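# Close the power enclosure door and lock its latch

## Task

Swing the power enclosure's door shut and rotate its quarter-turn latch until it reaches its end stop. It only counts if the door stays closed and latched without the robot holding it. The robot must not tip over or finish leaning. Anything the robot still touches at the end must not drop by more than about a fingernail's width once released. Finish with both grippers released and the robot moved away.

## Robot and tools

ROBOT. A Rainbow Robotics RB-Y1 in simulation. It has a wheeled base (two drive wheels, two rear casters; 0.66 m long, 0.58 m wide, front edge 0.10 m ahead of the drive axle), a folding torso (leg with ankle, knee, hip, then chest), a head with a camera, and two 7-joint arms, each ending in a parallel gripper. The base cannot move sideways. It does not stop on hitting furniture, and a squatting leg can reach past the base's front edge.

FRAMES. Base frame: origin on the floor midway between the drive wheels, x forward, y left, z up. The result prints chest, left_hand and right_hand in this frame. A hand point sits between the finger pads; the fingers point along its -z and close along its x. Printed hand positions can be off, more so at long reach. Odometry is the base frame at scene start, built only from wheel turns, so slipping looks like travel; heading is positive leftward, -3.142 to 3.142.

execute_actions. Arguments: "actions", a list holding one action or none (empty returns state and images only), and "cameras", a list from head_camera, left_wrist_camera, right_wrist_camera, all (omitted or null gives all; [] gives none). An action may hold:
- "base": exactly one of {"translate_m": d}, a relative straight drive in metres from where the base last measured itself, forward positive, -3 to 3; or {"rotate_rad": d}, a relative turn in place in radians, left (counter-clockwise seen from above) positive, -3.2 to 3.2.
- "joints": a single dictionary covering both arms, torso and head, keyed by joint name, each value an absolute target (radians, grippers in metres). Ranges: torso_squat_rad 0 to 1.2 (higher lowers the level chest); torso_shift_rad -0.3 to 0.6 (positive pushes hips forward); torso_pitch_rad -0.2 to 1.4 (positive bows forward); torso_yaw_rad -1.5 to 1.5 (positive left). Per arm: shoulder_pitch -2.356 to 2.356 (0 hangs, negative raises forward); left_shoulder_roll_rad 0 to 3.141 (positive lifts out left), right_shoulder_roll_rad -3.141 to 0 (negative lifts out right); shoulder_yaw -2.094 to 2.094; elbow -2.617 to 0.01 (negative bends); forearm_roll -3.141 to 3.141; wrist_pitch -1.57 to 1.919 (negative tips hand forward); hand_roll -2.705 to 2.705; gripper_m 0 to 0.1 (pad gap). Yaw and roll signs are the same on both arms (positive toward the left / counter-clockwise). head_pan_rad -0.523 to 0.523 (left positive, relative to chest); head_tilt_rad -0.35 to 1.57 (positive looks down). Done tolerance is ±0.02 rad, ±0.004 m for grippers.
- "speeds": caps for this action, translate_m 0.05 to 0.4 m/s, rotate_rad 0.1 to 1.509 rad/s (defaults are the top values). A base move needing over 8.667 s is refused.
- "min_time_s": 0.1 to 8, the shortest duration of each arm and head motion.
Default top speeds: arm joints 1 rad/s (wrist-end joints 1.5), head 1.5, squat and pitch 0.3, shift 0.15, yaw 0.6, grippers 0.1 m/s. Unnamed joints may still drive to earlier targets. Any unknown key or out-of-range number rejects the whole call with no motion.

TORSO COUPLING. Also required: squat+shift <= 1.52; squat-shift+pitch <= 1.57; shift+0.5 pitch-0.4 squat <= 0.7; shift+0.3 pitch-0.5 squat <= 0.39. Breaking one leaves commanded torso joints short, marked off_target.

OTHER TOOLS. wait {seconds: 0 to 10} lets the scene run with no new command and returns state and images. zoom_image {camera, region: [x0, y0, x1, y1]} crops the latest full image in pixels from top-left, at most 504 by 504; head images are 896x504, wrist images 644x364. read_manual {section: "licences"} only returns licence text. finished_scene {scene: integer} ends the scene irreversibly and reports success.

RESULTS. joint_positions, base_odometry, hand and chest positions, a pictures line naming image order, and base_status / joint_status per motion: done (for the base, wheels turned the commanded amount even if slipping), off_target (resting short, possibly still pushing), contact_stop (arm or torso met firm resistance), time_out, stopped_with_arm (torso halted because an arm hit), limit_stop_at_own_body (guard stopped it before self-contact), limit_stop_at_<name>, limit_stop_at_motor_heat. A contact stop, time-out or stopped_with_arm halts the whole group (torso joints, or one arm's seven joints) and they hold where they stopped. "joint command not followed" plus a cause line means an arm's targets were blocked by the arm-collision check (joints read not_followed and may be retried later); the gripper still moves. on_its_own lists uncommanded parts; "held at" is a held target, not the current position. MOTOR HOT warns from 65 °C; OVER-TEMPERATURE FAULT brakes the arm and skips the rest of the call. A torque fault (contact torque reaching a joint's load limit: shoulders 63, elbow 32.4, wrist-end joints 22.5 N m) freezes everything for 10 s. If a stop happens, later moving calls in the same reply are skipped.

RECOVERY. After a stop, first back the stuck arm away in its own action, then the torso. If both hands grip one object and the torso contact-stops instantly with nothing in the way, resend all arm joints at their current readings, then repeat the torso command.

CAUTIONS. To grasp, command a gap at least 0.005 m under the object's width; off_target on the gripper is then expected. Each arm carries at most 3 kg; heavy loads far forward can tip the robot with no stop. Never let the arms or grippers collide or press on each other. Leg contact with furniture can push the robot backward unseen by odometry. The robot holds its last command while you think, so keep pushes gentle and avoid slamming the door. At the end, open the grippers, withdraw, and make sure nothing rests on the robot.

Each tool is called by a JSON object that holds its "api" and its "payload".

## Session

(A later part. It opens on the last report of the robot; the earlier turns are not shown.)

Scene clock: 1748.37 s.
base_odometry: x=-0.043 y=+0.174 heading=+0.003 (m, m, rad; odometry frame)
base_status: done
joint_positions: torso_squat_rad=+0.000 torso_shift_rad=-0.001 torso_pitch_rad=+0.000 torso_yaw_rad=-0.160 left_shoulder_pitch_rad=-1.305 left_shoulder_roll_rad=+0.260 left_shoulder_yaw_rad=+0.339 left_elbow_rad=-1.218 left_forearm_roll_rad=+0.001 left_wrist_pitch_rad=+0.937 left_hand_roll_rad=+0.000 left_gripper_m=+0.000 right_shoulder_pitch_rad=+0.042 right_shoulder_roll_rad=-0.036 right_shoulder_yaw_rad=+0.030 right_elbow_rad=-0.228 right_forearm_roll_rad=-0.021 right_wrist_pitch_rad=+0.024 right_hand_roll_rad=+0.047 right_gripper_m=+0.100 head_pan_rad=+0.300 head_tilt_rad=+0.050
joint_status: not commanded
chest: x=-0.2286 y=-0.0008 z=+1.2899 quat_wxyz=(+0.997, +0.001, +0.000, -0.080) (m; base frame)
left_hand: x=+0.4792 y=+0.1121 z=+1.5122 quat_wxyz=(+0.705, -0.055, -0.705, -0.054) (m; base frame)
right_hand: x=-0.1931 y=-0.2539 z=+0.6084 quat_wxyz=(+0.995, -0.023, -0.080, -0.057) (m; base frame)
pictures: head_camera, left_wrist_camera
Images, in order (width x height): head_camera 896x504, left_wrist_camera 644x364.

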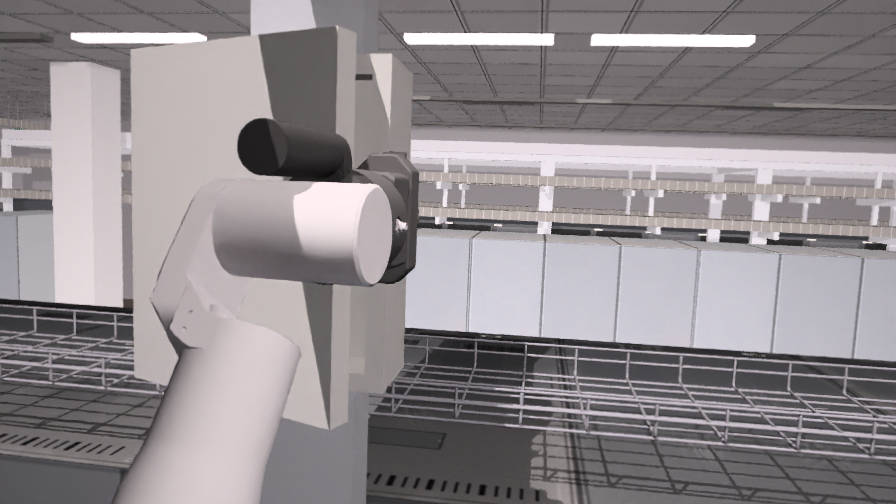

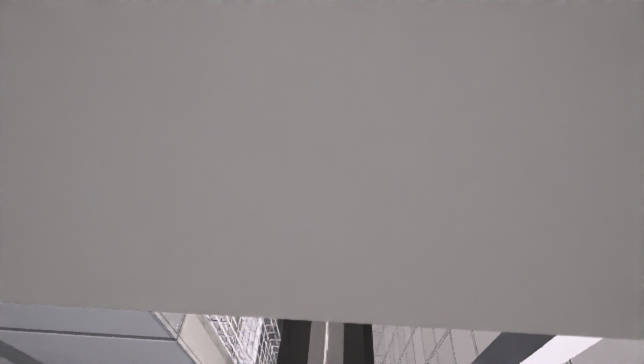

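{"api": "execute_actions", "payload": {"actions": [{"joints":{"torso_yaw_rad":-0.05}}], "cameras": ["head_camera"]}}

Scene clock: 1757.00 s.
base_odometry: x=-0.043 y=+0.174 heading=+0.003 (m, m, rad; odometry frame)
base_status: not commanded
joint_positions: torso_squat_rad=+0.000 torso_shift_rad=-0.001 torso_pitch_rad=-0.001 torso_yaw_rad=-0.088 left_shoulder_pitch_rad=-1.307 left_shoulder_roll_rad=+0.256 left_shoulder_yaw_rad=+0.337 left_elbow_rad=-1.218 left_forearm_roll_rad=+0.002 left_wrist_pitch_rad=+0.937 left_hand_roll_rad=+0.000 left_gripper_m=+0.000 right_shoulder_pitch_rad=+0.041 right_shoulder_roll_rad=-0.036 right_shoulder_yaw_rad=+0.030 right_elbow_rad=-0.228 right_forearm_roll_rad=-0.021 right_wrist_pitch_rad=+0.024 right_hand_roll_rad=+0.047 right_gripper_m=+0.100 head_pan_rad=+0.300 head_tilt_rad=+0.050
joint_status: torso_yaw_rad contact_stop (moved +0.072 of +0.110)
on_its_own: torso_yaw_rad is held at -0.088, not at your -0.050, since a contact_stop
chest: x=-0.2291 y=-0.0015 z=+1.2899 quat_wxyz=(+0.999, +0.001, -0.001, -0.044) (m; base frame)
left_hand: x=+0.4681 y=+0.1574 z=+1.5133 quat_wxyz=(+0.706, -0.031, -0.707, -0.032) (m; base frame)
right_hand: x=-0.1748 y=-0.2508 z=+0.6082 quat_wxyz=(+0.996, -0.020, -0.081, -0.021) (m; base frame)
pictures: head_camera
Images, in order (width x height): head_camera 896x504.

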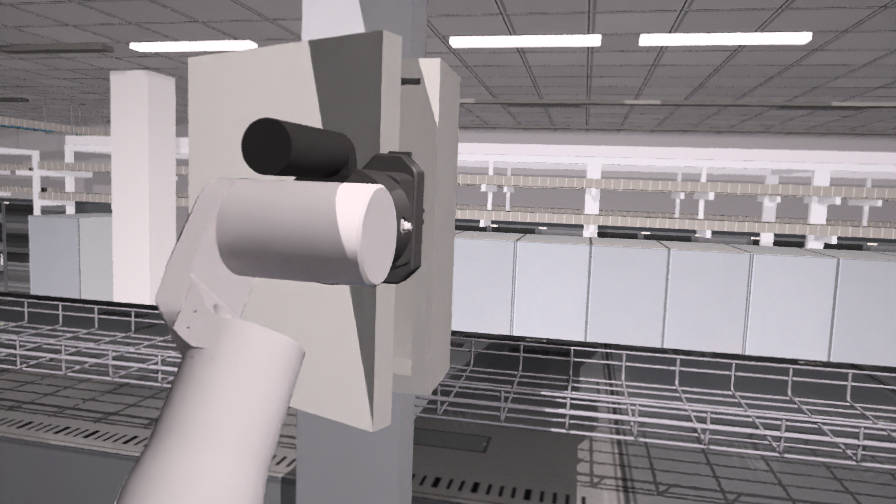

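{"api": "execute_actions", "payload": {"actions": [{"joints":{"torso_yaw_rad":-0.13,"left_hand_roll_rad":2.7}}], "cameras": ["left_wrist_camera"]}}

{"api": "execute_actions", "payload": {"actions": [{"base":{"translate_m":0.025},"speeds":{"translate_m":0.05}}], "cameras": ["left_wrist_camera"]}}

Scene clock: 1775.03 s.
base_odometry: x=-0.043 y=+0.174 heading=+0.003 (m, m, rad; odometry frame)
base_status: not commanded
joint_positions: torso_squat_rad=+0.000 torso_shift_rad=-0.001 torso_pitch_rad=-0.001 torso_yaw_rad=-0.130 left_shoulder_pitch_rad=-1.305 left_shoulder_roll_rad=+0.260 left_shoulder_yaw_rad=+0.339 left_elbow_rad=-1.218 left_forearm_roll_rad=+0.001 left_wrist_pitch_rad=+0.937 left_hand_roll_rad=+2.700 left_gripper_m=+0.000 right_shoulder_pitch_rad=+0.042 right_shoulder_roll_rad=-0.036 right_shoulder_yaw_rad=+0.030 right_elbow_rad=-0.228 right_forearm_roll_rad=-0.021 right_wrist_pitch_rad=+0.024 right_hand_roll_rad=+0.047 right_gripper_m=+0.100 head_pan_rad=+0.300 head_tilt_rad=+0.050
joint_status: all done
chest: x=-0.2289 y=-0.0008 z=+1.2899 quat_wxyz=(+0.998, +0.001, +0.000, -0.065) (m; base frame)
left_hand: x=+0.4750 y=+0.1330 z=+1.5127 quat_wxyz=(+0.197, -0.699, -0.112, +0.678) (m; base frame)
right_hand: x=-0.1854 y=-0.2528 z=+0.6084 quat_wxyz=(+0.996, -0.022, -0.081, -0.042) (m; base frame)
pictures: left_wrist_camera
Images, in order (width x height): left_wrist_camera 644x364.

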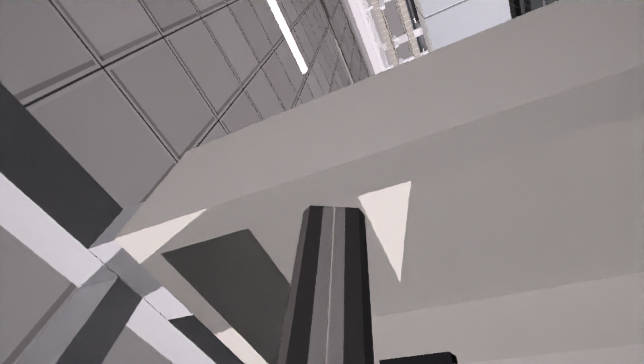

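Scene clock: 1776.37 s.
base_odometry: x=-0.018 y=+0.174 heading=+0.004 (m, m, rad; odometry frame)
base_status: done
joint_positions: torso_squat_rad=+0.000 torso_shift_rad=-0.001 torso_pitch_rad=-0.001 torso_yaw_rad=-0.130 left_shoulder_pitch_rad=-1.305 left_shoulder_roll_rad=+0.260 left_shoulder_yaw_rad=+0.339 left_elbow_rad=-1.218 left_forearm_roll_rad=+0.001 left_wrist_pitch_rad=+0.937 left_hand_roll_rad=+2.700 left_gripper_m=+0.000 right_shoulder_pitch_rad=+0.042 right_shoulder_roll_rad=-0.036 right_shoulder_yaw_rad=+0.030 right_elbow_rad=-0.228 right_forearm_roll_rad=-0.021 right_wrist_pitch_rad=+0.024 right_hand_roll_rad=+0.047 right_gripper_m=+0.100 head_pan_rad=+0.300 head_tilt_rad=+0.050
joint_status: not commanded
chest: x=-0.2288 y=-0.0008 z=+1.2899 quat_wxyz=(+0.998, +0.001, +0.000, -0.065) (m; base frame)
left_hand: x=+0.4752 y=+0.1331 z=+1.5125 quat_wxyz=(+0.197, -0.699, -0.112, +0.678) (m; base frame)
right_hand: x=-0.1855 y=-0.2528 z=+0.6084 quat_wxyz=(+0.996, -0.022, -0.081, -0.042) (m; base frame)
pictures: left_wrist_camera
Images, in order (width x height): left_wrist_camera 644x364.

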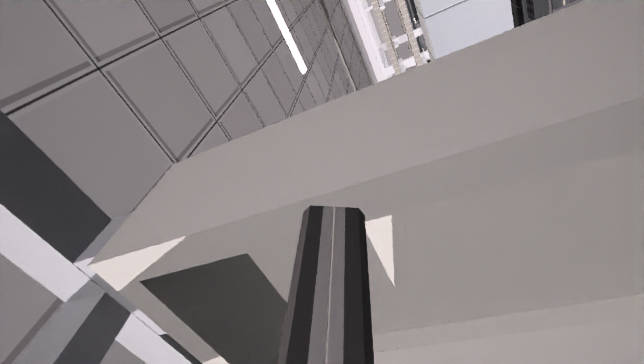

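{"api": "execute_actions", "payload": {"actions": [{"base":{"translate_m":-0.11},"speeds":{"translate_m":0.1},"joints":{"torso_yaw_rad":-0.17,"left_hand_roll_rad":2.45}}], "cameras": ["left_wrist_camera"]}}

Scene clock: 1801.23 s.
base_odometry: x=-0.128 y=+0.174 heading=+0.002 (m, m, rad; odometry frame)
base_status: done
joint_positions: torso_squat_rad=+0.000 torso_shift_rad=-0.001 torso_pitch_rad=-0.001 torso_yaw_rad=-0.170 left_shoulder_pitch_rad=-1.305 left_shoulder_roll_rad=+0.260 left_shoulder_yaw_rad=+0.339 left_elbow_rad=-1.218 left_forearm_roll_rad=+0.001 left_wrist_pitch_rad=+0.937 left_hand_roll_rad=+2.450 left_gripper_m=+0.000 right_shoulder_pitch_rad=+0.042 right_shoulder_roll_rad=-0.036 right_shoulder_yaw_rad=+0.030 right_elbow_rad=-0.228 right_forearm_roll_rad=-0.021 right_wrist_pitch_rad=+0.024 right_hand_roll_rad=+0.047 right_gripper_m=+0.100 head_pan_rad=+0.300 head_tilt_rad=+0.050
joint_status: all done
chest: x=-0.2289 y=-0.0008 z=+1.2899 quat_wxyz=(+0.996, +0.001, +0.000, -0.085) (m; base frame)
left_hand: x=+0.4798 y=+0.1049 z=+1.5126 quat_wxyz=(+0.293, -0.683, -0.184, +0.643) (m; base frame)
right_hand: x=-0.1956 y=-0.2543 z=+0.6084 quat_wxyz=(+0.995, -0.024, -0.080, -0.062) (m; base frame)
pictures: left_wrist_camera
Images, in order (width x height): left_wrist_camera 644x364.

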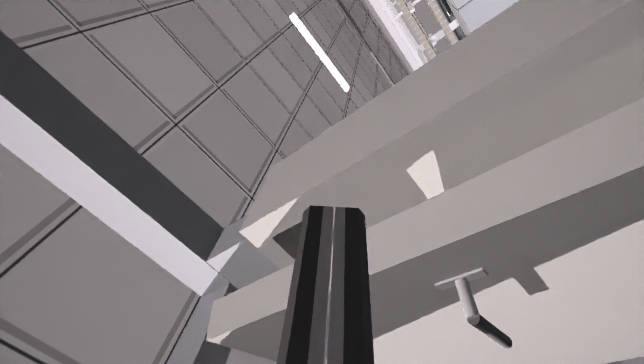

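{"api": "execute_actions", "payload": {"actions": [{"joints":{"torso_yaw_rad":-0.035,"left_hand_roll_rad":0.0,"left_gripper_m":0.03}}], "cameras": ["left_wrist_camera"]}}

{"api": "execute_actions", "payload": {"actions": [{"base":{"translate_m":0.053},"speeds":{"translate_m":0.06}}], "cameras": ["left_wrist_camera"]}}

Scene clock: 1827.97 s.
base_odometry: x=-0.128 y=+0.174 heading=+0.002 (m, m, rad; odometry frame)
base_status: not commanded
joint_positions: torso_squat_rad=+0.000 torso_shift_rad=-0.001 torso_pitch_rad=-0.001 torso_yaw_rad=-0.035 left_shoulder_pitch_rad=-1.305 left_shoulder_roll_rad=+0.260 left_shoulder_yaw_rad=+0.339 left_elbow_rad=-1.218 left_forearm_roll_rad=+0.001 left_wrist_pitch_rad=+0.937 left_hand_roll_rad=+0.000 left_gripper_m=+0.030 right_shoulder_pitch_rad=+0.042 right_shoulder_roll_rad=-0.036 right_shoulder_yaw_rad=+0.030 right_elbow_rad=-0.228 right_forearm_roll_rad=-0.021 right_wrist_pitch_rad=+0.024 right_hand_roll_rad=+0.047 right_gripper_m=+0.100 head_pan_rad=+0.300 head_tilt_rad=+0.050
joint_status: all done
chest: x=-0.2289 y=-0.0007 z=+1.2899 quat_wxyz=(+1.000, +0.001, +0.000, -0.017) (m; base frame)
left_hand: x=+0.4591 y=+0.1996 z=+1.5127 quat_wxyz=(+0.706, -0.010, -0.708, -0.010) (m; base frame)
right_hand: x=-0.1617 y=-0.2476 z=+0.6084 quat_wxyz=(+0.996, -0.018, -0.082, +0.006) (m; base frame)
pictures: left_wrist_camera
Images, in order (width x height): left_wrist_camera 644x364.

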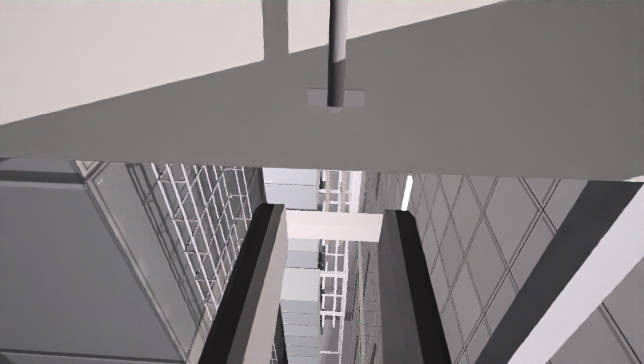

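Scene clock: 1829.80 s.
base_odometry: x=-0.075 y=+0.174 heading=+0.003 (m, m, rad; odometry frame)
base_status: done
joint_positions: torso_squat_rad=+0.000 torso_shift_rad=-0.001 torso_pitch_rad=-0.001 torso_yaw_rad=-0.035 left_shoulder_pitch_rad=-1.305 left_shoulder_roll_rad=+0.260 left_shoulder_yaw_rad=+0.339 left_elbow_rad=-1.218 left_forearm_roll_rad=+0.001 left_wrist_pitch_rad=+0.937 left_hand_roll_rad=+0.000 left_gripper_m=+0.030 right_shoulder_pitch_rad=+0.042 right_shoulder_roll_rad=-0.036 right_shoulder_yaw_rad=+0.030 right_elbow_rad=-0.228 right_forearm_roll_rad=-0.021 right_wrist_pitch_rad=+0.024 right_hand_roll_rad=+0.047 right_gripper_m=+0.100 head_pan_rad=+0.300 head_tilt_rad=+0.050
joint_status: not commanded
chest: x=-0.2288 y=-0.0007 z=+1.2899 quat_wxyz=(+1.000, +0.001, +0.000, -0.017) (m; base frame)
left_hand: x=+0.4593 y=+0.1996 z=+1.5125 quat_wxyz=(+0.706, -0.010, -0.708, -0.010) (m; base frame)
right_hand: x=-0.1617 y=-0.2476 z=+0.6084 quat_wxyz=(+0.996, -0.018, -0.082, +0.006) (m; base frame)
pictures: left_wrist_camera
Images, in order (width x height): left_wrist_camera 644x364.

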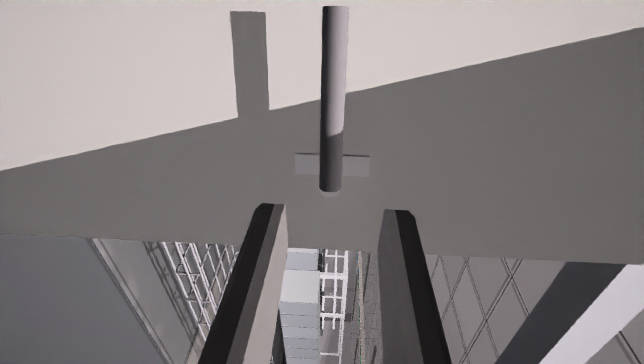

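{"api": "execute_actions", "payload": {"actions": [{"base":{"translate_m":0.028},"speeds":{"translate_m":0.05}}], "cameras": []}}

{"api": "execute_actions", "payload": {"actions": [{"joints":{"left_gripper_m":0.0}}], "cameras": ["left_wrist_camera"]}}

{"api": "execute_actions", "payload": {"actions": [{"base":{"translate_m":0.066},"speeds":{"translate_m":0.05},"joints":{"torso_yaw_rad":-0.055}}], "cameras": ["left_wrist_camera"]}}

{"api": "execute_actions", "payload": {"actions": [{"joints":{"left_hand_roll_rad":-0.4},"min_time_s":1.0}], "cameras": ["left_wrist_camera"]}}

{"api": "execute_actions", "payload": {"actions": [{"joints":{"left_hand_roll_rad":0.4},"min_time_s":1.5}], "cameras": ["left_wrist_camera"]}}

{"api": "execute_actions", "payload": {"actions": [{"joints":{"left_hand_roll_rad":0.0},"min_time_s":0.8}], "cameras": []}}

Scene clock: 1859.70 s.
base_odometry: x=-0.047 y=+0.174 heading=+0.004 (m, m, rad; odometry frame)
base_status: done
joint_positions: torso_squat_rad=+0.000 torso_shift_rad=-0.001 torso_pitch_rad=-0.001 torso_yaw_rad=-0.035 left_shoulder_pitch_rad=-1.305 left_shoulder_roll_rad=+0.260 left_shoulder_yaw_rad=+0.339 left_elbow_rad=-1.218 left_forearm_roll_rad=+0.001 left_wrist_pitch_rad=+0.937 left_hand_roll_rad=+0.000 left_gripper_m=+0.030 right_shoulder_pitch_rad=+0.042 right_shoulder_roll_rad=-0.036 right_shoulder_yaw_rad=+0.030 right_elbow_rad=-0.228 right_forearm_roll_rad=-0.021 right_wrist_pitch_rad=+0.024 right_hand_roll_rad=+0.047 right_gripper_m=+0.100 head_pan_rad=+0.300 head_tilt_rad=+0.050
joint_status: not commanded
chest: x=-0.2288 y=-0.0008 z=+1.2899 quat_wxyz=(+1.000, +0.001, +0.000, -0.017) (m; base frame)
left_hand: x=+0.4593 y=+0.1995 z=+1.5126 quat_wxyz=(+0.706, -0.010, -0.708, -0.010) (m; base frame)
right_hand: x=-0.1617 y=-0.2476 z=+0.6084 quat_wxyz=(+0.996, -0.018, -0.082, +0.006) (m; base frame)
pictures: none
No camera images: the call's "cameras" was empty. Leave "cameras" out to get every camera's image.

Scene clock: 1860.47 s.
base_odometry: x=-0.047 y=+0.174 heading=+0.004 (m, m, rad; odometry frame)
base_status: not commanded
joint_positions: torso_squat_rad=+0.000 torso_shift_rad=-0.001 torso_pitch_rad=-0.001 torso_yaw_rad=-0.035 left_shoulder_pitch_rad=-1.304 left_shoulder_roll_rad=+0.260 left_shoulder_yaw_rad=+0.339 left_elbow_rad=-1.218 left_forearm_roll_rad=+0.001 left_wrist_pitch_rad=+0.937 left_hand_roll_rad=+0.000 left_gripper_m=+0.005 right_shoulder_pitch_rad=+0.042 right_shoulder_roll_rad=-0.036 right_shoulder_yaw_rad=+0.030 right_elbow_rad=-0.228 right_forearm_roll_rad=-0.021 right_wrist_pitch_rad=+0.024 right_hand_roll_rad=+0.047 right_gripper_m=+0.100 head_pan_rad=+0.300 head_tilt_rad=+0.050
joint_status: left_gripper_m off_target (ended at +0.005, target +0.000)
chest: x=-0.2288 y=-0.0008 z=+1.2899 quat_wxyz=(+1.000, +0.001, +0.000, -0.017) (m; base frame)
left_hand: x=+0.4595 y=+0.1995 z=+1.5117 quat_wxyz=(+0.707, -0.010, -0.707, -0.010) (m; base frame)
right_hand: x=-0.1617 y=-0.2476 z=+0.6084 quat_wxyz=(+0.996, -0.018, -0.082, +0.006) (m; base frame)
pictures: left_wrist_camera
Images, in order (width x height): left_wrist_camera 644x364.

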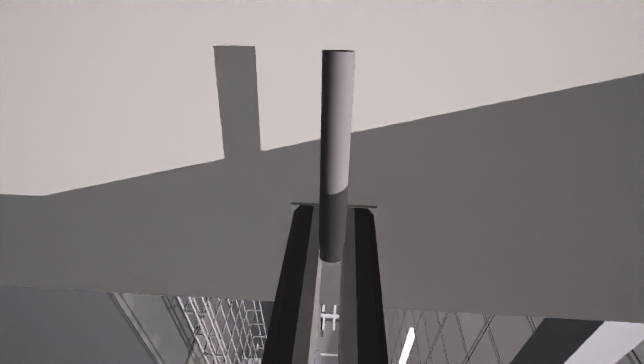

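Scene clock: 1862.27 s.
base_odometry: x=+0.019 y=+0.175 heading=+0.004 (m, m, rad; odometry frame)
base_status: done
joint_positions: torso_squat_rad=+0.000 torso_shift_rad=-0.001 torso_pitch_rad=-0.001 torso_yaw_rad=-0.056 left_shoulder_pitch_rad=-1.305 left_shoulder_roll_rad=+0.255 left_shoulder_yaw_rad=+0.337 left_elbow_rad=-1.218 left_forearm_roll_rad=+0.002 left_wrist_pitch_rad=+0.938 left_hand_roll_rad=+0.000 left_gripper_m=+0.005 right_shoulder_pitch_rad=+0.042 right_shoulder_roll_rad=-0.036 right_shoulder_yaw_rad=+0.030 right_elbow_rad=-0.228 right_forearm_roll_rad=-0.021 right_wrist_pitch_rad=+0.024 right_hand_roll_rad=+0.047 right_gripper_m=+0.100 head_pan_rad=+0.300 head_tilt_rad=+0.050
joint_status: all done
chest: x=-0.2289 y=-0.0015 z=+1.2899 quat_wxyz=(+1.000, +0.001, +0.000, -0.028) (m; base frame)
left_hand: x=+0.4632 y=+0.1803 z=+1.5115 quat_wxyz=(+0.707, -0.020, -0.707, -0.020) (m; base frame)
right_hand: x=-0.1668 y=-0.2489 z=+0.6082 quat_wxyz=(+0.996, -0.019, -0.082, -0.005) (m; base frame)
pictures: left_wrist_camera
Images, in order (width x height): left_wrist_camera 644x364.

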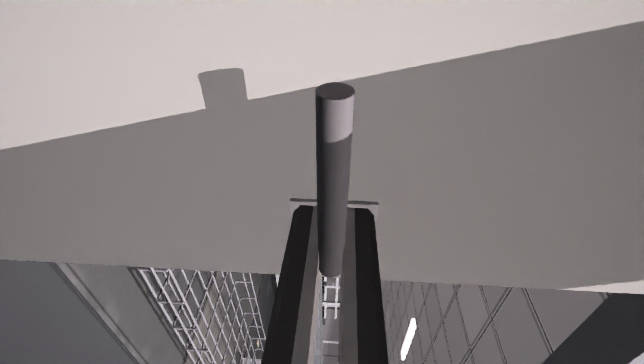

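Scene clock: 1863.57 s.
base_odometry: x=+0.019 y=+0.175 heading=+0.004 (m, m, rad; odometry frame)
base_status: not commanded
joint_positions: torso_squat_rad=+0.000 torso_shift_rad=-0.001 torso_pitch_rad=-0.001 torso_yaw_rad=-0.056 left_shoulder_pitch_rad=-1.304 left_shoulder_roll_rad=+0.255 left_shoulder_yaw_rad=+0.337 left_elbow_rad=-1.217 left_forearm_roll_rad=+0.002 left_wrist_pitch_rad=+0.939 left_hand_roll_rad=-0.400 left_gripper_m=+0.007 right_shoulder_pitch_rad=+0.042 right_shoulder_roll_rad=-0.036 right_shoulder_yaw_rad=+0.030 right_elbow_rad=-0.228 right_forearm_roll_rad=-0.021 right_wrist_pitch_rad=+0.024 right_hand_roll_rad=+0.047 right_gripper_m=+0.100 head_pan_rad=+0.300 head_tilt_rad=+0.050
joint_status: all done
chest: x=-0.2289 y=-0.0015 z=+1.2899 quat_wxyz=(+1.000, +0.001, +0.000, -0.028) (m; base frame)
left_hand: x=+0.4635 y=+0.1805 z=+1.5099 quat_wxyz=(+0.690, +0.121, -0.695, -0.160) (m; base frame)
right_hand: x=-0.1668 y=-0.2489 z=+0.6082 quat_wxyz=(+0.996, -0.019, -0.082, -0.005) (m; base frame)
pictures: left_wrist_camera
Images, in order (width x height): left_wrist_camera 644x364.

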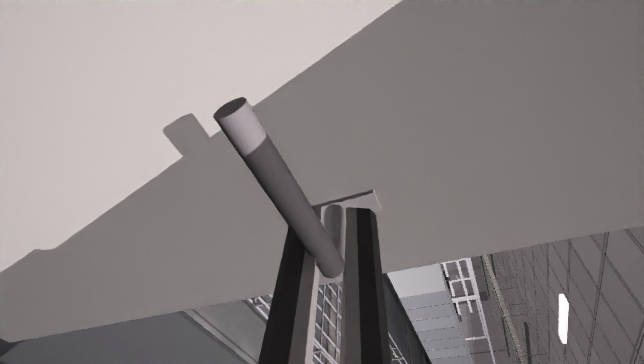

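Scene clock: 1865.37 s.
base_odometry: x=+0.019 y=+0.175 heading=+0.004 (m, m, rad; odometry frame)
base_status: not commanded
joint_positions: torso_squat_rad=+0.000 torso_shift_rad=-0.001 torso_pitch_rad=-0.001 torso_yaw_rad=-0.056 left_shoulder_pitch_rad=-1.306 left_shoulder_roll_rad=+0.257 left_shoulder_yaw_rad=+0.337 left_elbow_rad=-1.218 left_forearm_roll_rad=+0.002 left_wrist_pitch_rad=+0.937 left_hand_roll_rad=+0.400 left_gripper_m=+0.007 right_shoulder_pitch_rad=+0.042 right_shoulder_roll_rad=-0.036 right_shoulder_yaw_rad=+0.030 right_elbow_rad=-0.228 right_forearm_roll_rad=-0.021 right_wrist_pitch_rad=+0.024 right_hand_roll_rad=+0.047 right_gripper_m=+0.100 head_pan_rad=+0.300 head_tilt_rad=+0.050
joint_status: all done
chest: x=-0.2289 y=-0.0014 z=+1.2899 quat_wxyz=(+1.000, +0.001, +0.000, -0.028) (m; base frame)
left_hand: x=+0.4629 y=+0.1812 z=+1.5130 quat_wxyz=(+0.696, -0.159, -0.690, +0.121) (m; base frame)
right_hand: x=-0.1668 y=-0.2489 z=+0.6082 quat_wxyz=(+0.996, -0.019, -0.082, -0.005) (m; base frame)
pictures: left_wrist_camera
Images, in order (width x height): left_wrist_camera 644x364.

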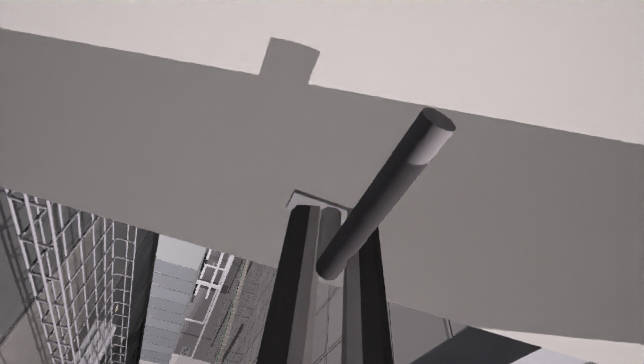

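Scene clock: 1866.47 s.
base_odometry: x=+0.019 y=+0.175 heading=+0.004 (m, m, rad; odometry frame)
base_status: not commanded
joint_positions: torso_squat_rad=+0.000 torso_shift_rad=-0.001 torso_pitch_rad=-0.001 torso_yaw_rad=-0.056 left_shoulder_pitch_rad=-1.305 left_shoulder_roll_rad=+0.256 left_shoulder_yaw_rad=+0.337 left_elbow_rad=-1.217 left_forearm_roll_rad=+0.002 left_wrist_pitch_rad=+0.938 left_hand_roll_rad=+0.000 left_gripper_m=+0.006 right_shoulder_pitch_rad=+0.042 right_shoulder_roll_rad=-0.036 right_shoulder_yaw_rad=+0.030 right_elbow_rad=-0.228 right_forearm_roll_rad=-0.021 right_wrist_pitch_rad=+0.024 right_hand_roll_rad=+0.047 right_gripper_m=+0.100 head_pan_rad=+0.300 head_tilt_rad=+0.050
joint_status: all done
chest: x=-0.2289 y=-0.0014 z=+1.2899 quat_wxyz=(+1.000, +0.001, +0.000, -0.028) (m; base frame)
left_hand: x=+0.4632 y=+0.1810 z=+1.5117 quat_wxyz=(+0.707, -0.019, -0.707, -0.020) (m; base frame)
right_hand: x=-0.1668 y=-0.2489 z=+0.6082 quat_wxyz=(+0.996, -0.019, -0.082, -0.005) (m; base frame)
pictures: none
No camera images: the call's "cameras" was empty. Leave "cameras" out to get every camera's image.

{"api": "execute_actions", "payload": {"actions": [{"joints":{"left_gripper_m":0.07,"torso_yaw_rad":-0.066},"base":{"translate_m":-0.006},"speeds":{"translate_m":0.05}}], "cameras": []}}

{"api": "execute_actions", "payload": {"actions": [{"joints":{"left_hand_roll_rad":1.1}}], "cameras": []}}

{"api": "execute_actions", "payload": {"actions": [{"joints":{"left_hand_roll_rad":2.1},"min_time_s":1.5}], "cameras": ["left_wrist_camera"]}}

{"api": "execute_actions", "payload": {"actions": [{"joints":{"left_hand_roll_rad":-1.1}}], "cameras": ["left_wrist_camera"]}}

{"api": "execute_actions", "payload": {"actions": [{"joints":{"left_hand_roll_rad":-1.9},"min_time_s":1.5}], "cameras": ["left_wrist_camera"]}}

{"api": "execute_actions", "payload": {"actions": [{"joints":{"left_hand_roll_rad":0.0}}], "cameras": ["left_wrist_camera"]}}

Scene clock: 1892.87 s.
base_odometry: x=+0.013 y=+0.175 heading=+0.003 (m, m, rad; odometry frame)
base_status: done
joint_positions: torso_squat_rad=+0.000 torso_shift_rad=-0.001 torso_pitch_rad=-0.001 torso_yaw_rad=-0.066 left_shoulder_pitch_rad=-1.305 left_shoulder_roll_rad=+0.260 left_shoulder_yaw_rad=+0.339 left_elbow_rad=-1.218 left_forearm_roll_rad=+0.001 left_wrist_pitch_rad=+0.937 left_hand_roll_rad=+0.000 left_gripper_m=+0.070 right_shoulder_pitch_rad=+0.042 right_shoulder_roll_rad=-0.036 right_shoulder_yaw_rad=+0.030 right_elbow_rad=-0.228 right_forearm_roll_rad=-0.021 right_wrist_pitch_rad=+0.024 right_hand_roll_rad=+0.047 right_gripper_m=+0.100 head_pan_rad=+0.300 head_tilt_rad=+0.050
joint_status: all done
chest: x=-0.2288 y=-0.0008 z=+1.2899 quat_wxyz=(+0.999, +0.001, +0.000, -0.033) (m; base frame)
left_hand: x=+0.4652 y=+0.1778 z=+1.5124 quat_wxyz=(+0.706, -0.021, -0.707, -0.021) (m; base frame)
right_hand: x=-0.1695 y=-0.2495 z=+0.6084 quat_wxyz=(+0.996, -0.020, -0.081, -0.010) (m; base frame)
pictures: none
No camera images: the call's "cameras" was empty. Leave "cameras" out to get every camera's image.

Scene clock: 1894.20 s.
base_odometry: x=+0.013 y=+0.175 heading=+0.003 (m, m, rad; odometry frame)
base_status: not commanded
joint_positions: torso_squat_rad=+0.000 torso_shift_rad=-0.001 torso_pitch_rad=-0.001 torso_yaw_rad=-0.066 left_shoulder_pitch_rad=-1.305 left_shoulder_roll_rad=+0.260 left_shoulder_yaw_rad=+0.339 left_elbow_rad=-1.218 left_forearm_roll_rad=+0.001 left_wrist_pitch_rad=+0.937 left_hand_roll_rad=+1.100 left_gripper_m=+0.070 right_shoulder_pitch_rad=+0.042 right_shoulder_roll_rad=-0.036 right_shoulder_yaw_rad=+0.030 right_elbow_rad=-0.228 right_forearm_roll_rad=-0.021 right_wrist_pitch_rad=+0.024 right_hand_roll_rad=+0.047 right_gripper_m=+0.100 head_pan_rad=+0.300 head_tilt_rad=+0.050
joint_status: all done
chest: x=-0.2288 y=-0.0008 z=+1.2899 quat_wxyz=(+0.999, +0.001, +0.000, -0.033) (m; base frame)
left_hand: x=+0.4652 y=+0.1778 z=+1.5124 quat_wxyz=(+0.613, -0.388, -0.592, +0.351) (m; base frame)
right_hand: x=-0.1695 y=-0.2495 z=+0.6084 quat_wxyz=(+0.996, -0.020, -0.081, -0.010) (m; base frame)
pictures: none
No camera images: the call's "cameras" was empty. Leave "cameras" out to get every camera's image.

Scene clock: 1905.30 s.
TORQUE FAULT: left_elbow_rad reached its load limit. The robot stopped for 10 seconds, dropped its targets and accepts commands again. The stop added 9.3 s to the call and to motion_time.
base_odometry: x=+0.013 y=+0.175 heading=+0.004 (m, m, rad; odometry frame)
base_status: not commanded
joint_positions: torso_squat_rad=+0.000 torso_shift_rad=-0.001 torso_pitch_rad=-0.002 torso_yaw_rad=-0.066 left_shoulder_pitch_rad=-1.320 left_shoulder_roll_rad=+0.269 left_shoulder_yaw_rad=+0.340 left_elbow_rad=-1.227 left_forearm_roll_rad=-0.001 left_wrist_pitch_rad=+0.930 left_hand_roll_rad=+1.910 left_gripper_m=+0.070 right_shoulder_pitch_rad=+0.042 right_shoulder_roll_rad=-0.036 right_shoulder_yaw_rad=+0.030 right_elbow_rad=-0.228 right_forearm_roll_rad=-0.021 right_wrist_pitch_rad=+0.024 right_hand_roll_rad=+0.047 right_gripper_m=+0.100 head_pan_rad=+0.300 head_tilt_rad=+0.050
joint_status: left_hand_roll_rad torque_fault (moved +0.810 of +1.000)
on_its_own: left_hand_roll_rad is held at +1.911, not at your +2.100, since a torque_fault
chest: x=-0.2296 y=-0.0008 z=+1.2899 quat_wxyz=(+0.999, +0.001, -0.001, -0.033) (m; base frame)
left_hand: x=+0.4597 y=+0.1808 z=+1.5303 quat_wxyz=(+0.417, -0.598, -0.400, +0.555) (m; base frame)
right_hand: x=-0.1692 y=-0.2494 z=+0.6085 quat_wxyz=(+0.996, -0.020, -0.082, -0.010) (m; base frame)
pictures: left_wrist_camera
Images, in order (width x height): left_wrist_camera 644x364.

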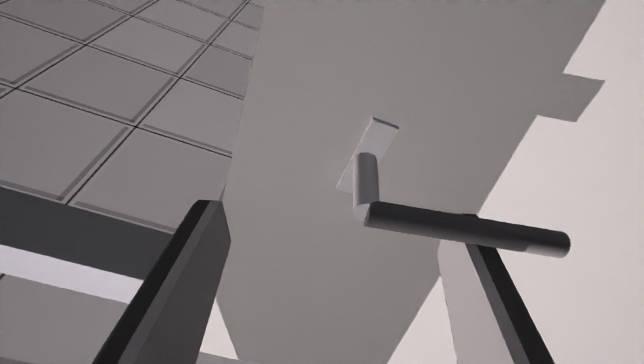

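not run: a stop came earlier in this reply.

not run: a stop came earlier in this reply.

not run: a stop came earlier in this reply.

{"api": "execute_actions", "payload": {"actions": [{"joints":{"left_hand_roll_rad":0.9,"left_shoulder_pitch_rad":-1.305,"left_shoulder_roll_rad":0.26,"left_shoulder_yaw_rad":0.339,"left_elbow_rad":-1.218,"left_wrist_pitch_rad":0.937,"left_forearm_roll_rad":0},"min_time_s":1.0}], "cameras": ["left_wrist_camera","head_camera"]}}

Scene clock: 1914.37 s.
base_odometry: x=+0.013 y=+0.175 heading=+0.003 (m, m, rad; odometry frame)
base_status: not commanded
joint_positions: torso_squat_rad=+0.000 torso_shift_rad=-0.001 torso_pitch_rad=-0.001 torso_yaw_rad=-0.066 left_shoulder_pitch_rad=-1.305 left_shoulder_roll_rad=+0.260 left_shoulder_yaw_rad=+0.339 left_elbow_rad=-1.218 left_forearm_roll_rad=+0.000 left_wrist_pitch_rad=+0.937 left_hand_roll_rad=+0.900 left_gripper_m=+0.070 right_shoulder_pitch_rad=+0.042 right_shoulder_roll_rad=-0.036 right_shoulder_yaw_rad=+0.030 right_elbow_rad=-0.228 right_forearm_roll_rad=-0.021 right_wrist_pitch_rad=+0.024 right_hand_roll_rad=+0.047 right_gripper_m=+0.100 head_pan_rad=+0.300 head_tilt_rad=+0.050
joint_status: all done
chest: x=-0.2289 y=-0.0008 z=+1.2899 quat_wxyz=(+0.999, +0.001, +0.000, -0.033) (m; base frame)
left_hand: x=+0.4650 y=+0.1783 z=+1.5128 quat_wxyz=(+0.645, -0.327, -0.628, +0.288) (m; base frame)
right_hand: x=-0.1694 y=-0.2495 z=+0.6084 quat_wxyz=(+0.996, -0.020, -0.081, -0.010) (m; base frame)
pictures: head_camera, left_wrist_camera
Images, in order (width x height): head_camera 896x504, left_wrist_camera 644x364.

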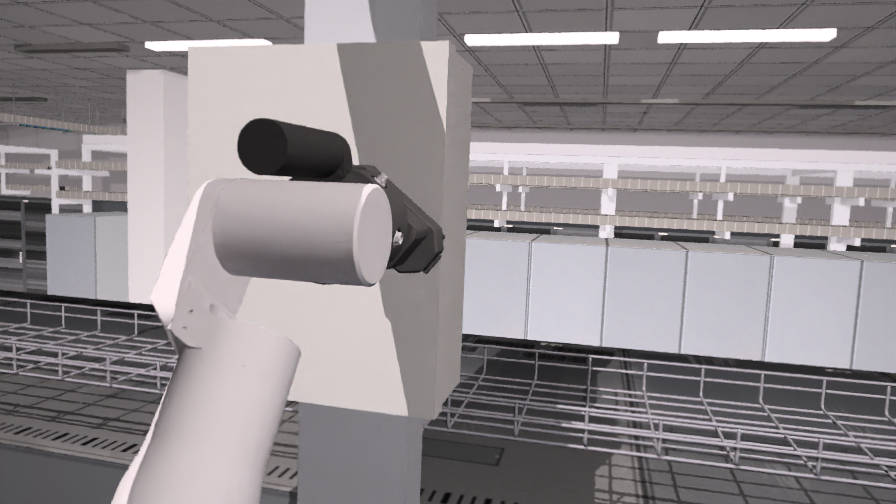

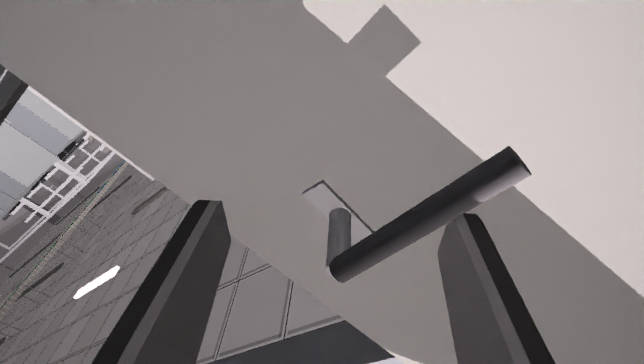

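{"api": "execute_actions", "payload": {"actions": [{"base":{"translate_m":-0.15},"speeds":{"translate_m":0.15},"joints":{"left_hand_roll_rad":0.0}}], "cameras": ["head_camera"]}}

{"api": "zoom_image", "payload": {"camera": "head_camera", "region": [340, 40, 520, 280]}}

Scene clock: 1930.10 s.
base_odometry: x=-0.137 y=+0.174 heading=+0.002 (m, m, rad; odometry frame)
base_status: done
joint_positions: torso_squat_rad=+0.000 torso_shift_rad=-0.001 torso_pitch_rad=-0.001 torso_yaw_rad=-0.066 left_shoulder_pitch_rad=-1.305 left_shoulder_roll_rad=+0.260 left_shoulder_yaw_rad=+0.339 left_elbow_rad=-1.218 left_forearm_roll_rad=+0.000 left_wrist_pitch_rad=+0.937 left_hand_roll_rad=+0.000 left_gripper_m=+0.070 right_shoulder_pitch_rad=+0.042 right_shoulder_roll_rad=-0.036 right_shoulder_yaw_rad=+0.030 right_elbow_rad=-0.228 right_forearm_roll_rad=-0.021 right_wrist_pitch_rad=+0.024 right_hand_roll_rad=+0.047 right_gripper_m=+0.100 head_pan_rad=+0.300 head_tilt_rad=+0.050
joint_status: all done
chest: x=-0.2288 y=-0.0008 z=+1.2899 quat_wxyz=(+0.999, +0.001, +0.000, -0.033) (m; base frame)
left_hand: x=+0.4651 y=+0.1783 z=+1.5126 quat_wxyz=(+0.706, -0.021, -0.707, -0.021) (m; base frame)
right_hand: x=-0.1694 y=-0.2495 z=+0.6084 quat_wxyz=(+0.996, -0.020, -0.081, -0.010) (m; base frame)
pictures: head_camera
Images, in order (width x height): head_camera 896x504.

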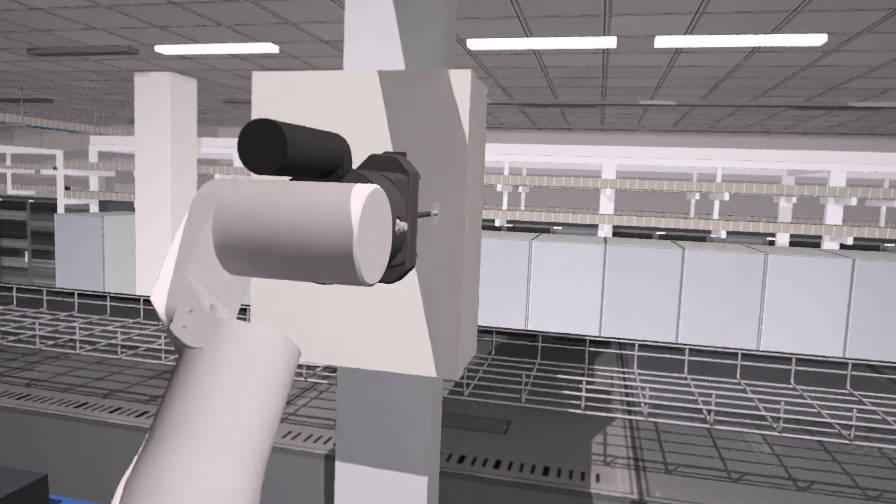

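Region (340, 40, 520, 280) of head_camera's 896x504 image, scaled by 2.100, with more detail than that image has; it fills the left 378 columns of this view, and the rest is white.

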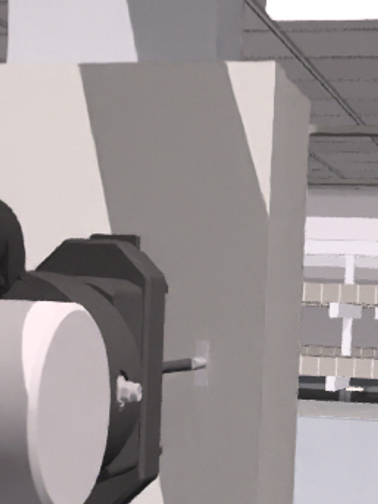

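{"api": "execute_actions", "payload": {"actions": [{"joints":{"left_shoulder_pitch_rad":0.0,"left_shoulder_roll_rad":0.05,"left_shoulder_yaw_rad":0,"left_elbow_rad":-0.2,"left_wrist_pitch_rad":0.0,"torso_yaw_rad":0}}], "cameras": []}}

{"api": "wait", "payload": {"seconds": 10}}

{"api": "wait", "payload": {"seconds": 10}}

{"api": "wait", "payload": {"seconds": 10}}

{"api": "wait", "payload": {"seconds": 10}}

{"api": "finished_scene", "payload": {"scene": 1}}

Scene clock: 1952.17 s.
TORQUE FAULT: left_elbow_rad reached its load limit. The robot stopped for 10 seconds, dropped its targets and accepts commands again. The stop added 9.4 s to the call and to motion_time.
base_odometry: x=-0.137 y=+0.174 heading=+0.003 (m, m, rad; odometry frame)
base_status: not commanded
joint_positions: torso_squat_rad=+0.000 torso_shift_rad=-0.002 torso_pitch_rad=-0.003 torso_yaw_rad=+0.000 left_shoulder_pitch_rad=-0.809 left_shoulder_roll_rad=+0.176 left_shoulder_yaw_rad=+0.202 left_elbow_rad=-0.843 left_forearm_roll_rad=+0.000 left_wrist_pitch_rad=+0.536 left_hand_roll_rad=+0.000 left_gripper_m=+0.071 right_shoulder_pitch_rad=+0.042 right_shoulder_roll_rad=-0.036 right_shoulder_yaw_rad=+0.030 right_elbow_rad=-0.228 right_forearm_roll_rad=-0.021 right_wrist_pitch_rad=+0.024 right_hand_roll_rad=+0.047 right_gripper_m=+0.100 head_pan_rad=+0.300 head_tilt_rad=+0.050
joint_status: left_shoulder_pitch_rad torque_fault (moved +0.496 of +1.305); left_shoulder_roll_rad torque_fault (moved -0.084 of -0.210); left_shoulder_yaw_rad torque_fault (moved -0.138 of -0.339); left_elbow_rad torque_fault (moved +0.375 of +1.018); left_wrist_pitch_rad torque_fault (moved -0.401 of -0.937); the others done
on_its_own: left_shoulder_pitch_rad is held at -0.803, not at your +0.000, since a torque_fault; left_shoulder_roll_rad is held at +0.175, not at your +0.050, since a torque_fault; left_shoulder_yaw_rad is held at +0.202, not at your +0.000, since a torque_fault; left_elbow_rad is held at -0.838, not at your -0.200, since a torque_fault; left_wrist_pitch_rad is held at +0.538, not at your +0.000, since a torque_fault
chest: x=-0.2299 y=-0.0010 z=+1.2899 quat_wxyz=(+1.000, +0.001, -0.001, +0.000) (m; base frame)
left_hand: x=+0.4521 y=+0.2551 z=+1.0842 quat_wxyz=(+0.851, +0.041, -0.524, -0.015) (m; base frame)
right_hand: x=-0.1529 y=-0.2450 z=+0.6085 quat_wxyz=(+0.996, -0.017, -0.083, +0.023) (m; base frame)
pictures: none
No camera images: the call's "cameras" was empty. Leave "cameras" out to get every camera's image.

not run: a stop came earlier in this reply.

not run: a stop came earlier in this reply.

not run: a stop came earlier in this reply.

not run: a stop came earlier in this reply.

not run: a stop came earlier in this reply.

{"api": "execute_actions", "payload": {"actions": [{"joints":{"left_shoulder_pitch_rad":-0.9,"left_elbow_rad":-1.2,"left_wrist_pitch_rad":0.5},"min_time_s":1.0}], "cameras": ["head_camera"]}}

{"api": "execute_actions", "payload": {"actions": [{"base":{"translate_m":-0.2}}], "cameras": []}}

{"api": "execute_actions", "payload": {"actions": [{"joints":{"left_shoulder_pitch_rad":0.0,"left_shoulder_roll_rad":0.05,"left_shoulder_yaw_rad":0,"left_elbow_rad":-0.3,"left_wrist_pitch_rad":0.0}}], "cameras": ["head_camera"]}}

Scene clock: 1962.53 s.
base_odometry: x=-0.137 y=+0.174 heading=+0.002 (m, m, rad; odometry frame)
base_status: not commanded
joint_positions: torso_squat_rad=+0.000 torso_shift_rad=-0.001 torso_pitch_rad=-0.001 torso_yaw_rad=+0.000 left_shoulder_pitch_rad=-0.900 left_shoulder_roll_rad=+0.176 left_shoulder_yaw_rad=+0.202 left_elbow_rad=-1.200 left_forearm_roll_rad=+0.000 left_wrist_pitch_rad=+0.500 left_hand_roll_rad=+0.000 left_gripper_m=+0.070 right_shoulder_pitch_rad=+0.042 right_shoulder_roll_rad=-0.036 right_shoulder_yaw_rad=+0.030 right_elbow_rad=-0.228 right_forearm_roll_rad=-0.021 right_wrist_pitch_rad=+0.024 right_hand_roll_rad=+0.047 right_gripper_m=+0.100 head_pan_rad=+0.300 head_tilt_rad=+0.050
joint_status: all done
on_its_own: left_shoulder_roll_rad is held at +0.175, not at your +0.050, since a torque_fault; left_shoulder_yaw_rad is held at +0.202, not at your +0.000, since a torque_fault
chest: x=-0.2289 y=-0.0008 z=+1.2899 quat_wxyz=(+1.000, +0.001, +0.000, +0.000) (m; base frame)
left_hand: x=+0.4728 y=+0.2179 z=+1.3193 quat_wxyz=(+0.703, +0.027, -0.710, -0.033) (m; base frame)
right_hand: x=-0.1530 y=-0.2450 z=+0.6084 quat_wxyz=(+0.996, -0.017, -0.082, +0.023) (m; base frame)
pictures: head_camera
Images, in order (width x height): head_camera 896x504.

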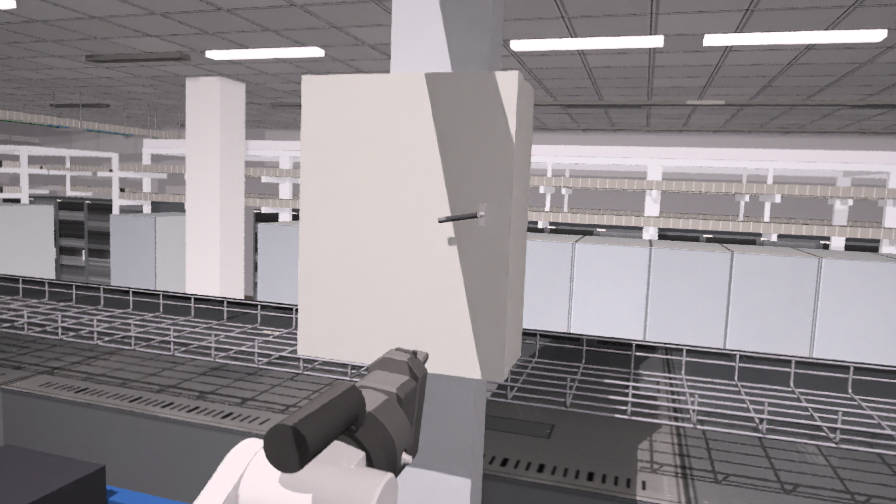

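Scene clock: 1966.20 s.
base_odometry: x=-0.336 y=+0.171 heading=+0.004 (m, m, rad; odometry frame)
base_status: translate_m time_out (by the wheels' count: -0.198 of -0.200)
joint_positions: torso_squat_rad=+0.000 torso_shift_rad=-0.001 torso_pitch_rad=-0.001 torso_yaw_rad=+0.000 left_shoulder_pitch_rad=-0.900 left_shoulder_roll_rad=+0.175 left_shoulder_yaw_rad=+0.202 left_elbow_rad=-1.200 left_forearm_roll_rad=+0.000 left_wrist_pitch_rad=+0.500 left_hand_roll_rad=+0.000 left_gripper_m=+0.070 right_shoulder_pitch_rad=+0.042 right_shoulder_roll_rad=-0.036 right_shoulder_yaw_rad=+0.030 right_elbow_rad=-0.228 right_forearm_roll_rad=-0.021 right_wrist_pitch_rad=+0.024 right_hand_roll_rad=+0.047 right_gripper_m=+0.100 head_pan_rad=+0.300 head_tilt_rad=+0.050
joint_status: not commanded
on_its_own: left_shoulder_roll_rad is held at +0.175, not at your +0.050, since a torque_fault; left_shoulder_yaw_rad is held at +0.202, not at your +0.000, since a torque_fault
chest: x=-0.2288 y=-0.0008 z=+1.2899 quat_wxyz=(+1.000, +0.001, +0.000, +0.000) (m; base frame)
left_hand: x=+0.4729 y=+0.2178 z=+1.3192 quat_wxyz=(+0.703, +0.027, -0.710, -0.033) (m; base frame)
right_hand: x=-0.1531 y=-0.2450 z=+0.6084 quat_wxyz=(+0.996, -0.017, -0.082, +0.023) (m; base frame)
pictures: none
No camera images: the call's "cameras" was empty. Leave "cameras" out to get every camera's image.

not run: a stop came earlier in this reply.

{"api": "execute_actions", "payload": {"actions": [{"joints":{"left_shoulder_pitch_rad":-1.305,"left_shoulder_roll_rad":0.26,"left_shoulder_yaw_rad":0.339,"left_elbow_rad":-1.218,"left_wrist_pitch_rad":0.937,"left_forearm_roll_rad":0,"left_hand_roll_rad":0.9,"left_gripper_m":0.07,"torso_yaw_rad":-0.066},"base":{"translate_m":0.25}}], "cameras": ["left_wrist_camera","head_camera"]}}

Scene clock: 2015.20 s.
TORQUE FAULT: left_elbow_rad reached its load limit. The robot stopped for 10 seconds, dropped its targets and accepts commands again. The stop added 9.4 s to the call and to motion_time.
base_odometry: x=-0.118 y=+0.172 heading=+0.003 (m, m, rad; odometry frame)
base_status: translate_m torque_fault (by the wheels' count: +0.218 of +0.250)
joint_positions: torso_squat_rad=+0.001 torso_shift_rad=-0.004 torso_pitch_rad=-0.007 torso_yaw_rad=-0.065 left_shoulder_pitch_rad=-1.311 left_shoulder_roll_rad=+0.257 left_shoulder_yaw_rad=+0.336 left_elbow_rad=-1.229 left_forearm_roll_rad=+0.000 left_wrist_pitch_rad=+0.938 left_hand_roll_rad=+0.900 left_gripper_m=+0.069 right_shoulder_pitch_rad=+0.041 right_shoulder_roll_rad=-0.036 right_shoulder_yaw_rad=+0.030 right_elbow_rad=-0.228 right_forearm_roll_rad=-0.021 right_wrist_pitch_rad=+0.024 right_hand_roll_rad=+0.047 right_gripper_m=+0.100 head_pan_rad=+0.300 head_tilt_rad=+0.050
joint_status: all done
chest: x=-0.2331 y=-0.0012 z=+1.2899 quat_wxyz=(+0.999, +0.001, -0.004, -0.033) (m; base frame)
left_hand: x=+0.4562 y=+0.1736 z=+1.5246 quat_wxyz=(+0.639, -0.331, -0.634, +0.282) (m; base frame)
right_hand: x=-0.1690 y=-0.2495 z=+0.6087 quat_wxyz=(+0.996, -0.019, -0.085, -0.010) (m; base frame)
pictures: head_camera, left_wrist_camera
Images, in order (width x height): head_camera 896x504, left_wrist_camera 644x364.

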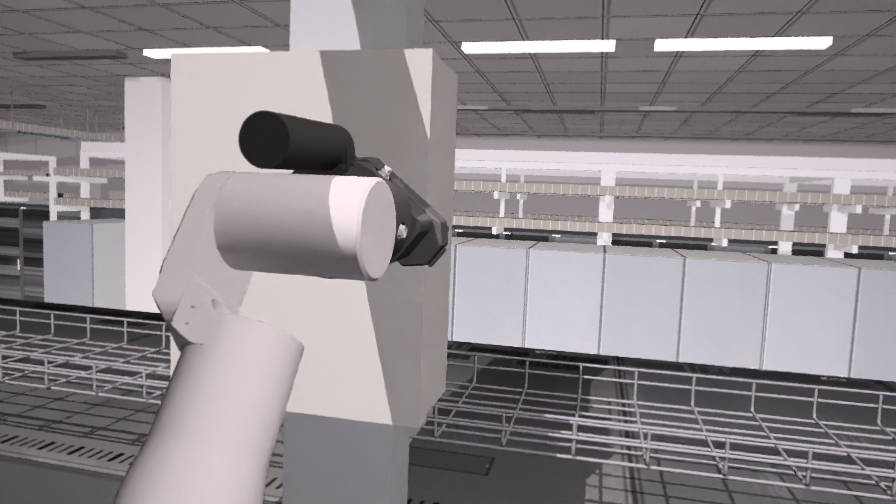

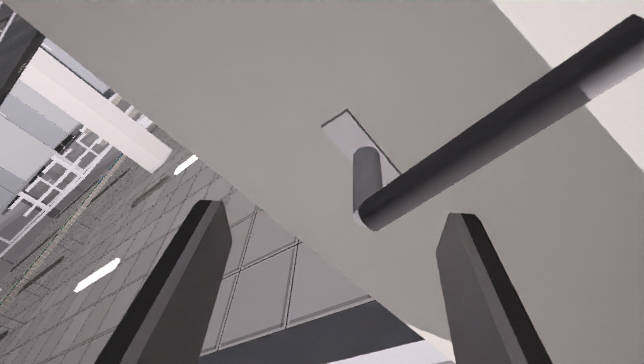

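{"api": "execute_actions", "payload": {"actions": [{"base":{"translate_m":-0.05},"speeds":{"translate_m":0.05}}]}}

Scene clock: 2031.80 s.
base_odometry: x=-0.168 y=+0.172 heading=+0.002 (m, m, rad; odometry frame)
base_status: done
joint_positions: torso_squat_rad=+0.000 torso_shift_rad=-0.001 torso_pitch_rad=-0.001 torso_yaw_rad=-0.066 left_shoulder_pitch_rad=-1.307 left_shoulder_roll_rad=+0.258 left_shoulder_yaw_rad=+0.337 left_elbow_rad=-1.223 left_forearm_roll_rad=+0.000 left_wrist_pitch_rad=+0.938 left_hand_roll_rad=+0.900 left_gripper_m=+0.070 right_shoulder_pitch_rad=+0.042 right_shoulder_roll_rad=-0.036 right_shoulder_yaw_rad=+0.030 right_elbow_rad=-0.228 right_forearm_roll_rad=-0.021 right_wrist_pitch_rad=+0.024 right_hand_roll_rad=+0.047 right_gripper_m=+0.100 head_pan_rad=+0.300 head_tilt_rad=+0.050
joint_status: not commanded
chest: x=-0.2288 y=-0.0008 z=+1.2899 quat_wxyz=(+0.999, +0.001, +0.000, -0.033) (m; base frame)
left_hand: x=+0.4638 y=+0.1763 z=+1.5155 quat_wxyz=(+0.644, -0.328, -0.629, +0.286) (m; base frame)
right_hand: x=-0.1693 y=-0.2495 z=+0.6084 quat_wxyz=(+0.996, -0.020, -0.081, -0.010) (m; base frame)
pictures: head_camera, left_wrist_camera, right_wrist_camera
Images, in order (width x height): head_camera 896x504, left_wrist_camera 644x364, right_wrist_camera 644x364.

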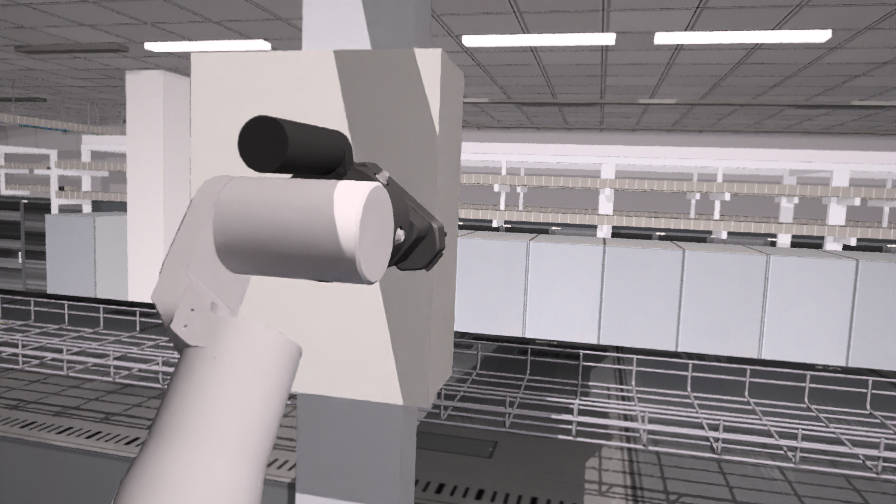

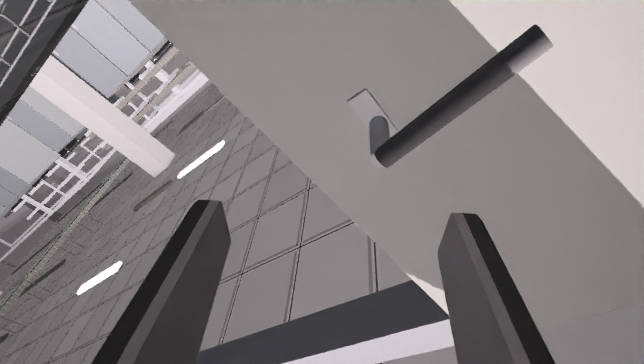

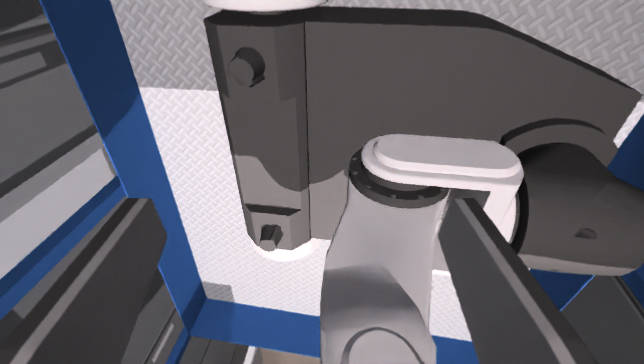

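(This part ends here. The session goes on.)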